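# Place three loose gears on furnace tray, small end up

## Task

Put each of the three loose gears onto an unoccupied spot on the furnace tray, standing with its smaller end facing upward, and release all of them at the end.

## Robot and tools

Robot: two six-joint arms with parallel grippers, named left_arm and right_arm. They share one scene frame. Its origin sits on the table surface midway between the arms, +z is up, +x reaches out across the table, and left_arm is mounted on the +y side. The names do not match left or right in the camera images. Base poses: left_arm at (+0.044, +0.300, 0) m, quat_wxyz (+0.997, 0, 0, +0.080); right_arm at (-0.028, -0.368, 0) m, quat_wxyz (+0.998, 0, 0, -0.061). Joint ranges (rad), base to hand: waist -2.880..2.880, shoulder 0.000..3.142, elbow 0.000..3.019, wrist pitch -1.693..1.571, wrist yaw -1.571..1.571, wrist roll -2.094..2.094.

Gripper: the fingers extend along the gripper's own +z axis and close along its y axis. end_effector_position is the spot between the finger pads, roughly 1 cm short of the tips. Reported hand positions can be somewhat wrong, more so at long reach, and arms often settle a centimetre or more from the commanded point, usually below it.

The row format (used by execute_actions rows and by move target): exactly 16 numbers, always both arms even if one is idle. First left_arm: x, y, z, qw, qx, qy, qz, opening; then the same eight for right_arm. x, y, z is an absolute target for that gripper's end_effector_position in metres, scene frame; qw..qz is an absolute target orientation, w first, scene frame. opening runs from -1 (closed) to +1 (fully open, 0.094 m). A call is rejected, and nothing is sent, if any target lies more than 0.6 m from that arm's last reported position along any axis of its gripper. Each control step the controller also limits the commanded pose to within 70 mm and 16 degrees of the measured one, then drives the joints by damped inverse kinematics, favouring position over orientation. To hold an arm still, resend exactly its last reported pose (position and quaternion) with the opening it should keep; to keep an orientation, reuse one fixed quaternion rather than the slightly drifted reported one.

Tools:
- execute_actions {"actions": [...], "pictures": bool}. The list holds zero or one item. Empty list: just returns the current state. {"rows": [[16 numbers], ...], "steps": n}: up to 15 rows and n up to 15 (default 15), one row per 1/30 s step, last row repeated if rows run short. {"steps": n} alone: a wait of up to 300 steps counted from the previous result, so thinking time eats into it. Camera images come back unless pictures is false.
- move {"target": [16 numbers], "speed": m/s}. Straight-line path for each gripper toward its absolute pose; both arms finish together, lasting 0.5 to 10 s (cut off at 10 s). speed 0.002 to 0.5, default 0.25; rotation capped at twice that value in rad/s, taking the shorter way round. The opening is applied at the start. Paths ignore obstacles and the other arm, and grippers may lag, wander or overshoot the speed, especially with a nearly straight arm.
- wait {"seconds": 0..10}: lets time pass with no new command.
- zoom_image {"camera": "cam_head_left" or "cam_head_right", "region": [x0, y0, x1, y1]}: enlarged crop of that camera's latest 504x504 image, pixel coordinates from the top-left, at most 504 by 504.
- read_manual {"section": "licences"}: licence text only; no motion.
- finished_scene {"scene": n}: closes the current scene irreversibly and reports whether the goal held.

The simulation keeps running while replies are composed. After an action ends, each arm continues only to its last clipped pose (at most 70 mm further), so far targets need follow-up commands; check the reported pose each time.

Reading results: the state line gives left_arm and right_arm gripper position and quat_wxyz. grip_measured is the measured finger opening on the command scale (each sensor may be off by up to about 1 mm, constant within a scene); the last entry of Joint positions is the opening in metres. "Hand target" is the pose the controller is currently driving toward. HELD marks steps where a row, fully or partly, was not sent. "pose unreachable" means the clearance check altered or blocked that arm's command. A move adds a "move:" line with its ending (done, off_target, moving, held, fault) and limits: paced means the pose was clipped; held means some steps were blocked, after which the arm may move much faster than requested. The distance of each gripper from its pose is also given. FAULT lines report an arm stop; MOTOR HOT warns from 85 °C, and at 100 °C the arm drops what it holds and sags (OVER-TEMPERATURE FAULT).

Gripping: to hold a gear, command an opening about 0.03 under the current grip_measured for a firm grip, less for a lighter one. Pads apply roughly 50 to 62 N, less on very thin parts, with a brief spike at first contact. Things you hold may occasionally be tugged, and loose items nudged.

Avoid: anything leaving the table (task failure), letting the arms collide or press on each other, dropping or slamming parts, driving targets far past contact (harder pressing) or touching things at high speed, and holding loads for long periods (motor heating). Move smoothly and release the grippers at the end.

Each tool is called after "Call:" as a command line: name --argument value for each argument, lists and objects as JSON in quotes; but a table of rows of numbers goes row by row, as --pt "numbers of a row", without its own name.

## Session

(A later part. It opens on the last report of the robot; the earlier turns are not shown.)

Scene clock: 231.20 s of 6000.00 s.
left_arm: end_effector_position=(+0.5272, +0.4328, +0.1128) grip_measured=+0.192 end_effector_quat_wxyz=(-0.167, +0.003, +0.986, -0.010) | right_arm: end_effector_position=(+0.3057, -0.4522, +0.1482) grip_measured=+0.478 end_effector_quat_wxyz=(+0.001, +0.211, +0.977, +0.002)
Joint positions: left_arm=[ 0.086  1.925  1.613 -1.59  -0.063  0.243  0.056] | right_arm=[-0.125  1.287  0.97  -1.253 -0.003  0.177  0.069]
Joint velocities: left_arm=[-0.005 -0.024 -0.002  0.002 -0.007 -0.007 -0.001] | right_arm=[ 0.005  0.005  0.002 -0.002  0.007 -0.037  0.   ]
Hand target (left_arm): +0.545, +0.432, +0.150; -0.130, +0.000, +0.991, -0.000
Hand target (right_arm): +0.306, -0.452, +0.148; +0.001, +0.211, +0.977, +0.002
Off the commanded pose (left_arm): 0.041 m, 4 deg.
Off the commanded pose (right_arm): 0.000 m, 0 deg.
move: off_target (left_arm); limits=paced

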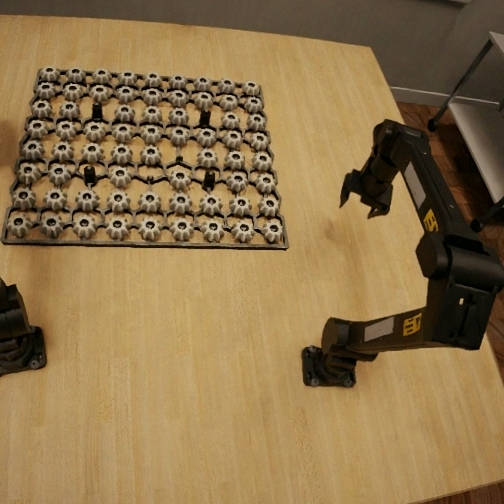

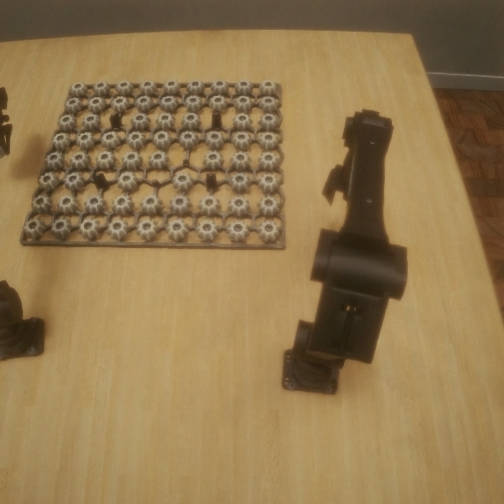

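Call:
move --target '[0.482,0.002,0.14,-0.131,0,0.991,0,0.14,0.3057,-0.4522,0.1482,0.001,0.211,0.977,0.002,0.48]' --speed 0.25

Scene clock: 235.63 s of 6000.00 s.
left_arm: end_effector_position=(+0.4577, +0.0128, +0.1105) grip_measured=+0.192 end_effector_quat_wxyz=(-0.165, +0.005, +0.986, +0.022) | right_arm: end_effector_position=(+0.3057, -0.4522, +0.1482) grip_measured=+0.478 end_effector_quat_wxyz=(+0.001, +0.211, +0.977, +0.002)
Joint positions: left_arm=[-0.721  1.917  1.596 -1.557  0.135 -0.529  0.056] | right_arm=[-0.125  1.287  0.97  -1.253 -0.003  0.177  0.069]
Joint velocities: left_arm=[ 0.005 -0.024 -0.002  0.002 -0.081 -0.051 -0.   ] | right_arm=[ 0.005 -0.005 -0.002 -0.022 -0.095 -0.037  0.001]
Hand target (left_arm): +0.480, +0.001, +0.140; -0.127, -0.001, +0.992, -0.001
Hand target (right_arm): +0.306, -0.452, +0.148; +0.001, +0.211, +0.977, +0.002
Off the commanded pose (left_arm): 0.040 m, 5 deg.
Off the commanded pose (right_arm): 0.000 m, 0 deg.
move: off_target (left_arm)

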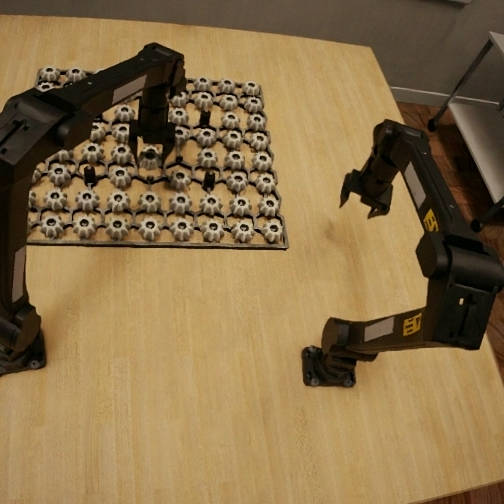

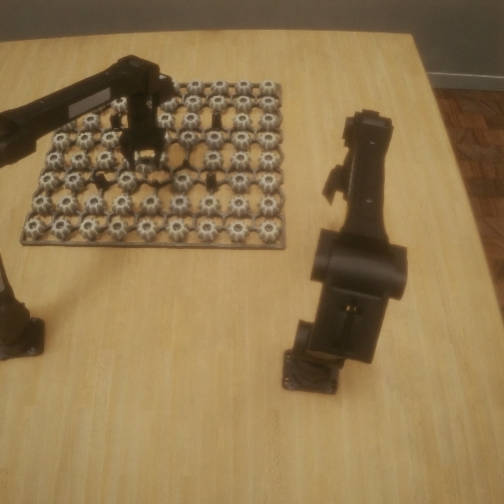

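Call:
move --target '[0.478,0.006,0.044,-0.131,0,0.991,0,0.14,0.3057,-0.4522,0.1482,0.001,0.211,0.977,0.002,0.48]' --speed 0.08

Call:
zoom_image --camera "cam_head_left" --region '[100, 130, 200, 230]'

Call:
zoom_image --camera "cam_head_right" --region '[105, 130, 205, 230]'

Scene clock: 240.30 s of 6000.00 s.
left_arm: end_effector_position=(+0.4726, +0.0035, +0.0442) grip_measured=+0.192 end_effector_quat_wxyz=(-0.135, +0.007, +0.991, +0.003) | right_arm: end_effector_position=(+0.3057, -0.4522, +0.1482) grip_measured=+0.478 end_effector_quat_wxyz=(+0.001, +0.211, +0.977, +0.002)
Joint positions: left_arm=[-0.721  1.98   1.522 -1.347  0.135 -0.53   0.056] | right_arm=[-0.125  1.287  0.97  -1.253 -0.003  0.177  0.069]
Joint velocities: left_arm=[-0.024  0.005  0.007  0.002  0.037  0.022  0.001] | right_arm=[-0.005 -0.015 -0.012 -0.022 -0.022  0.081  0.   ]
Hand target (left_arm): +0.477, +0.006, +0.044; -0.131, -0.000, +0.991, -0.000
Hand target (right_arm): +0.306, -0.452, +0.148; +0.001, +0.211, +0.977, +0.002
Off the commanded pose (left_arm): 0.006 m, 1 deg.
Off the commanded pose (right_arm): 0.000 m, 0 deg.
After step 90, 0.40 s passed at rest.
move: done

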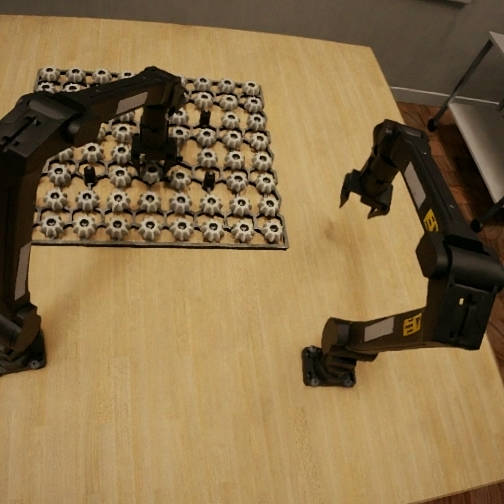

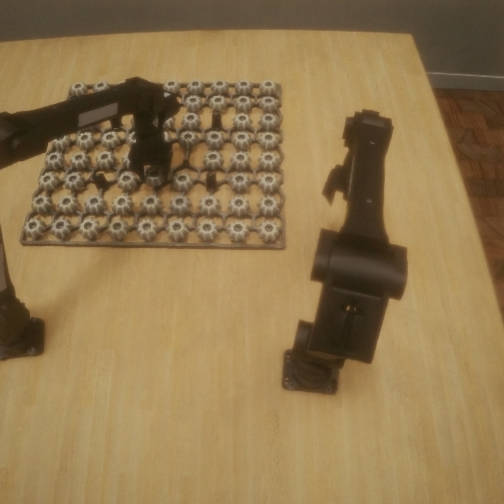

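Region (100, 130, 200, 230) of cam_head_left's 504x504 image, scaled by 5.040, with more detail than that image has.

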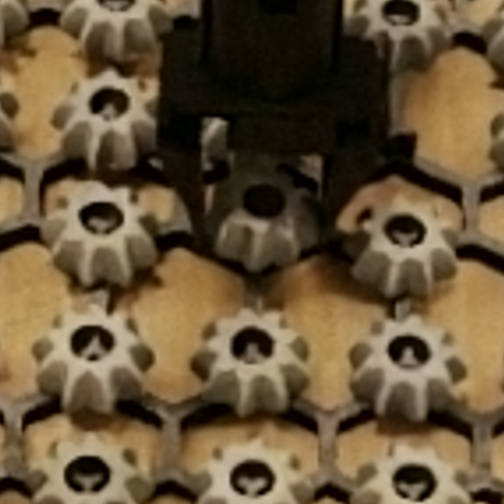

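Region (105, 130, 205, 230) of cam_head_right's 504x504 image, scaled by 5.040, with more detail than that image has.

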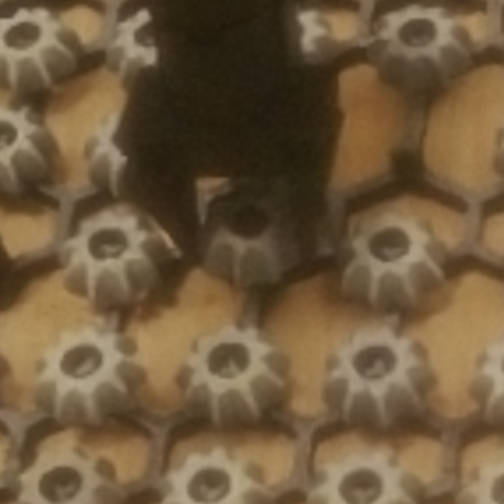

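Call:
move --target '[0.4805,0.0112,0.044,-0.131,0,0.991,0,0.14,0.3057,-0.4522,0.1482,0.001,0.211,0.977,0.002,0.48]' --speed 0.02

Call:
zoom_image --camera "cam_head_left" --region '[100, 130, 200, 230]'

Call:
zoom_image --camera "cam_head_right" --region '[105, 130, 205, 230]'

Scene clock: 246.63 s of 6000.00 s.
left_arm: end_effector_position=(+0.4755, +0.0078, +0.0442) grip_measured=+0.192 end_effector_quat_wxyz=(-0.135, +0.003, +0.991, +0.003) | right_arm: end_effector_position=(+0.3057, -0.4522, +0.1482) grip_measured=+0.478 end_effector_quat_wxyz=(+0.001, +0.211, +0.977, +0.002)
Joint positions: left_arm=[-0.712  1.98   1.522 -1.347  0.135 -0.53   0.056] | right_arm=[-0.125  1.287  0.97  -1.253 -0.003  0.177  0.069]
Joint velocities: left_arm=[ 0.005  0.005  0.002 -0.007  0.007 -0.007 -0.001] | right_arm=[ 0.015  0.005 -0.012  0.002  0.066 -0.022  0.   ]
Hand target (left_arm): +0.481, +0.011, +0.044; -0.131, -0.000, +0.991, +0.000
Hand target (right_arm): +0.306, -0.452, +0.148; +0.001, +0.211, +0.977, +0.002
Off the commanded pose (left_arm): 0.006 m, 1 deg.
Off the commanded pose (right_arm): 0.000 m, 0 deg.
After step 90, 2.43 s passed at rest.
move: done

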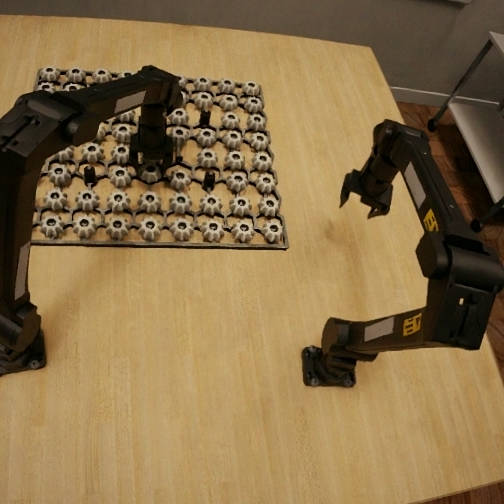

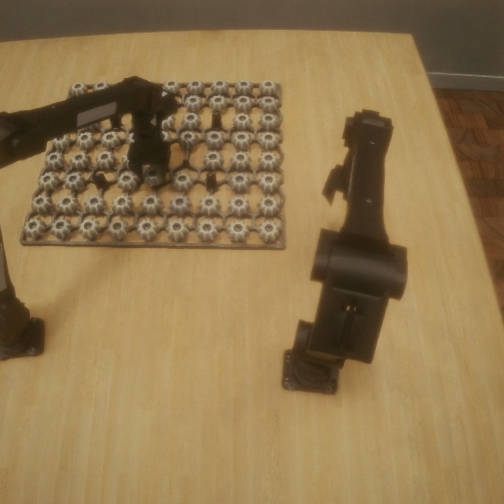

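Region (100, 130, 200, 230) of cam_head_left's 504x504 image, scaled by 5.040, with more detail than that image has.

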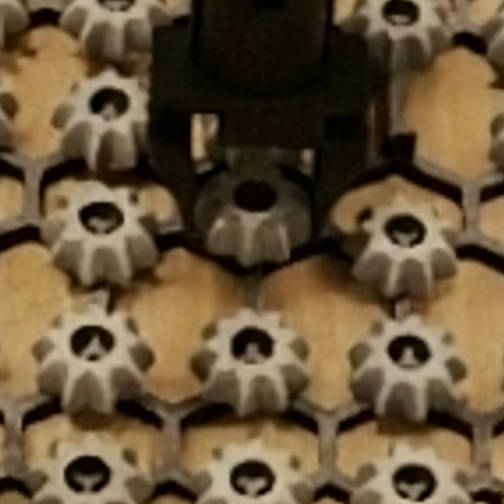

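Region (105, 130, 205, 230) of cam_head_right's 504x504 image, scaled by 5.040, with more detail than that image has.

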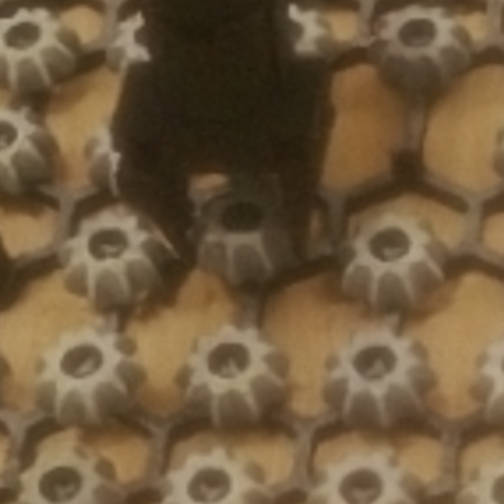

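Call:
move --target '[0.4745,0.0106,0.013,-0.131,0,0.991,0,0.14,0.3057,-0.4522,0.1482,0.001,0.211,0.977,0.002,0.48]' --speed 0.02

Call:
zoom_image --camera "cam_head_left" --region '[100, 130, 200, 230]'

Scene clock: 251.20 s of 6000.00 s.
left_arm: end_effector_position=(+0.4742, +0.0085, +0.0233) grip_measured=+0.192 end_effector_quat_wxyz=(-0.129, +0.003, +0.992, -0.001) | right_arm: end_effector_position=(+0.3057, -0.4522, +0.1482) grip_measured=+0.478 end_effector_quat_wxyz=(+0.001, +0.211, +0.977, +0.002)
Joint positions: left_arm=[-0.712  1.994  1.485 -1.283  0.135 -0.53   0.056] | right_arm=[-0.125  1.287  0.97  -1.253 -0.003  0.177  0.069]
Joint velocities: left_arm=[-0.015 -0.005 -0.012 -0.022 -0.022 -0.007 -0.   ] | right_arm=[-0.005  0.005 -0.002 -0.007 -0.022  0.007 -0.   ]
Hand target (left_arm): +0.474, +0.011, +0.013; -0.131, -0.000, +0.991, +0.000
Hand target (right_arm): +0.306, -0.452, +0.148; +0.001, +0.211, +0.977, +0.002
Off the commanded pose (left_arm): 0.011 m, 0 deg.
Off the commanded pose (right_arm): 0.000 m, 0 deg.
move: off_target (left_arm)

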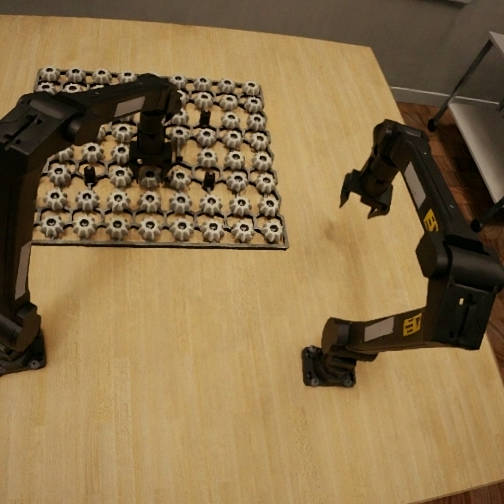

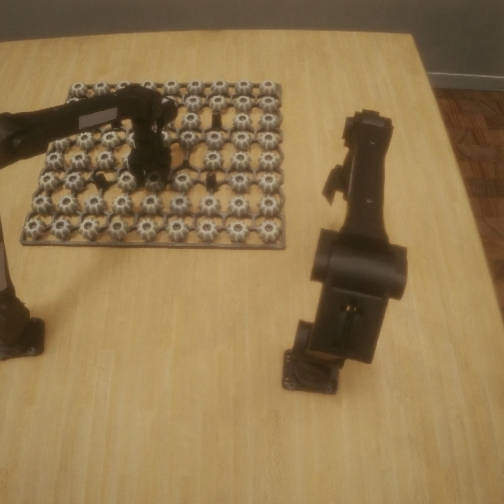

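Region (100, 130, 200, 230) of cam_head_left's 504x504 image, scaled by 5.040, with more detail than that image has.

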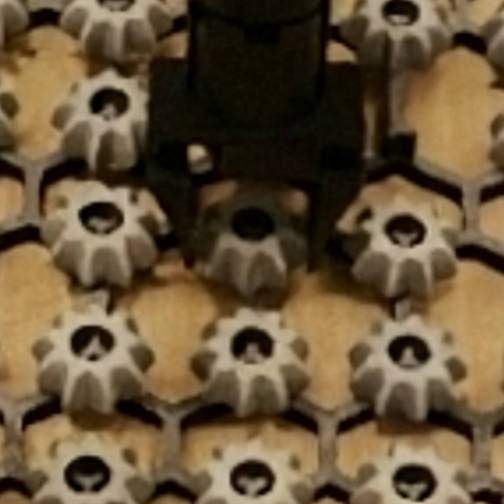

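Call:
execute_actions --actions '[{"rows": [[0.4742,0.0095,0.018,-0.131,0,0.991,0,0.2,0.3057,-0.4522,0.1482,0.001,0.211,0.977,0.002,0.48],[0.4742,0.0095,0.018,-0.131,0,0.991,0,0.25,0.3057,-0.4522,0.1482,0.001,0.211,0.977,0.002,0.48],[0.4742,0.0095,0.018,-0.131,0,0.991,0,0.3,0.3057,-0.4522,0.1482,0.001,0.211,0.977,0.002,0.48],[0.4742,0.0095,0.018,-0.131,0,0.991,0,0.35,0.3057,-0.4522,0.1482,0.001,0.211,0.977,0.002,0.48],[0.4742,0.0095,0.018,-0.131,0,0.991,0,0.38,0.3057,-0.4522,0.1482,0.001,0.211,0.977,0.002,0.48]], "steps": 10}]' --pictures false

Scene clock: 254.30 s of 6000.00 s.
left_arm: end_effector_position=(+0.4742, +0.0084, +0.0233) grip_measured=+0.377 end_effector_quat_wxyz=(-0.129, +0.003, +0.992, -0.001) | right_arm: end_effector_position=(+0.3057, -0.4522, +0.1482) grip_measured=+0.478 end_effector_quat_wxyz=(+0.001, +0.211, +0.977, +0.002)
Joint positions: left_arm=[-0.712  1.994  1.485 -1.283  0.136 -0.53   0.065] | right_arm=[-0.125  1.287  0.97  -1.253 -0.003  0.177  0.069]
Joint velocities: left_arm=[ 0.005 -0.005 -0.002 -0.012 -0.066  0.022  0.001] | right_arm=[-0.015 -0.024 -0.002 -0.012 -0.022 -0.007  0.   ]
Hand target (left_arm): +0.474, +0.010, +0.018; -0.131, +0.000, +0.991, +0.000
Hand target (right_arm): +0.306, -0.452, +0.148; +0.001, +0.211, +0.977, +0.002
Off the commanded pose (left_arm): 0.005 m, 0 deg.
Off the commanded pose (right_arm): 0.000 m, 0 deg.
Steps of this call (steps 1 to 83: nothing new was sent; steps 84 to 93: all 10 steps of this action). Readings (end_effector_position):
84: left_arm (+0.4742, +0.0084, +0.0233) | right_arm (+0.3057, -0.4522, +0.1482)
85: left_arm (+0.4742, +0.0084, +0.0233) | right_arm (+0.3057, -0.4522, +0.1482)
87: left_arm (+0.4742, +0.0084, +0.0233) | right_arm (+0.3057, -0.4522, +0.1482)
91: left_arm (+0.4742, +0.0084, +0.0233) | right_arm (+0.3057, -0.4522, +0.1482)
93: the state above

Call:
move --target '[0.4833,0.0028,0.104,-0.061,0.0084,0.9972,-0.0426,0.38,0.3057,-0.4522,0.1482,0.001,0.211,0.977,0.002,0.48]' --speed 0.1

Call:
zoom_image --camera "cam_head_left" --region '[100, 130, 200, 230]'

Call:
zoom_image --camera "cam_head_right" --region '[90, 130, 290, 250]'

Scene clock: 261.50 s of 6000.00 s.
left_arm: end_effector_position=(+0.4827, +0.0032, +0.0922) grip_measured=+0.377 end_effector_quat_wxyz=(-0.071, +0.008, +0.997, -0.036) | right_arm: end_effector_position=(+0.3057, -0.4522, +0.1482) grip_measured=+0.478 end_effector_quat_wxyz=(+0.001, +0.211, +0.977, +0.002)
Joint positions: left_arm=[-0.712  1.857  1.485 -1.283  0.136 -0.53   0.065] | right_arm=[-0.125  1.287  0.97  -1.253 -0.003  0.177  0.069]
Joint velocities: left_arm=[-0.005 -0.015 -0.002 -0.002 -0.066 -0.007  0.   ] | right_arm=[-0.005 -0.015 -0.007  0.007 -0.022  0.022  0.   ]
Hand target (left_arm): +0.484, +0.002, +0.104; -0.061, +0.007, +0.997, -0.043
Hand target (right_arm): +0.306, -0.452, +0.148; +0.001, +0.211, +0.977, +0.002
Off the commanded pose (left_arm): 0.012 m, 1 deg.
Off the commanded pose (right_arm): 0.000 m, 0 deg.
After step 90, 3.03 s passed at rest.
move: off_target (left_arm)

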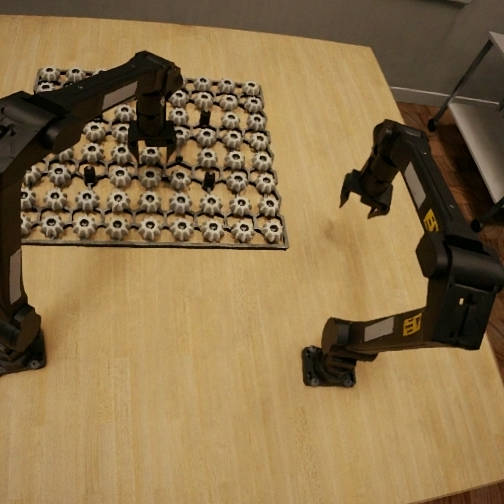

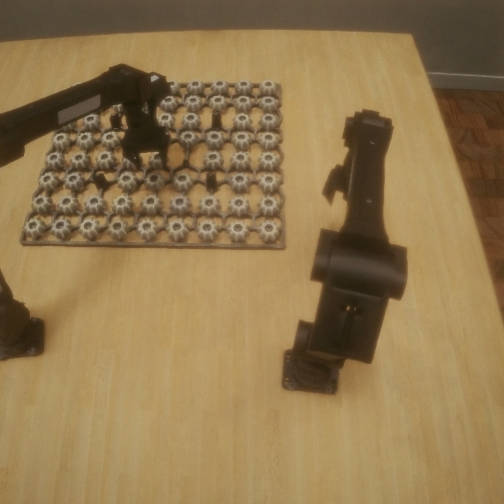

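Region (100, 130, 200, 230) of cam_head_left's 504x504 image, scaled by 5.040, with more detail than that image has.

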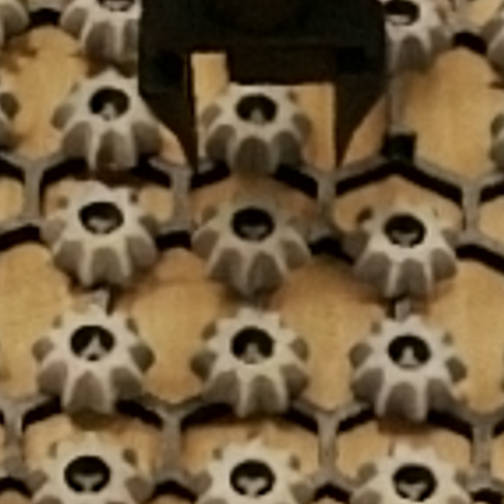

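Region (90, 130, 290, 250) of cam_head_right's 504x504 image, scaled by 2.520, with more detail than that image has; it fills the top 302 rows of this view, and the rest is white.

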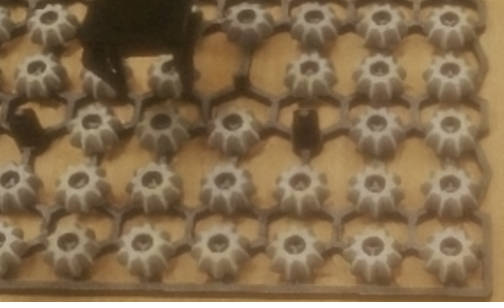

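All three gears are seated, and the gripper has let go and lifted clear.

Call:
finished_scene --scene 2

The scene is finished: the task was done.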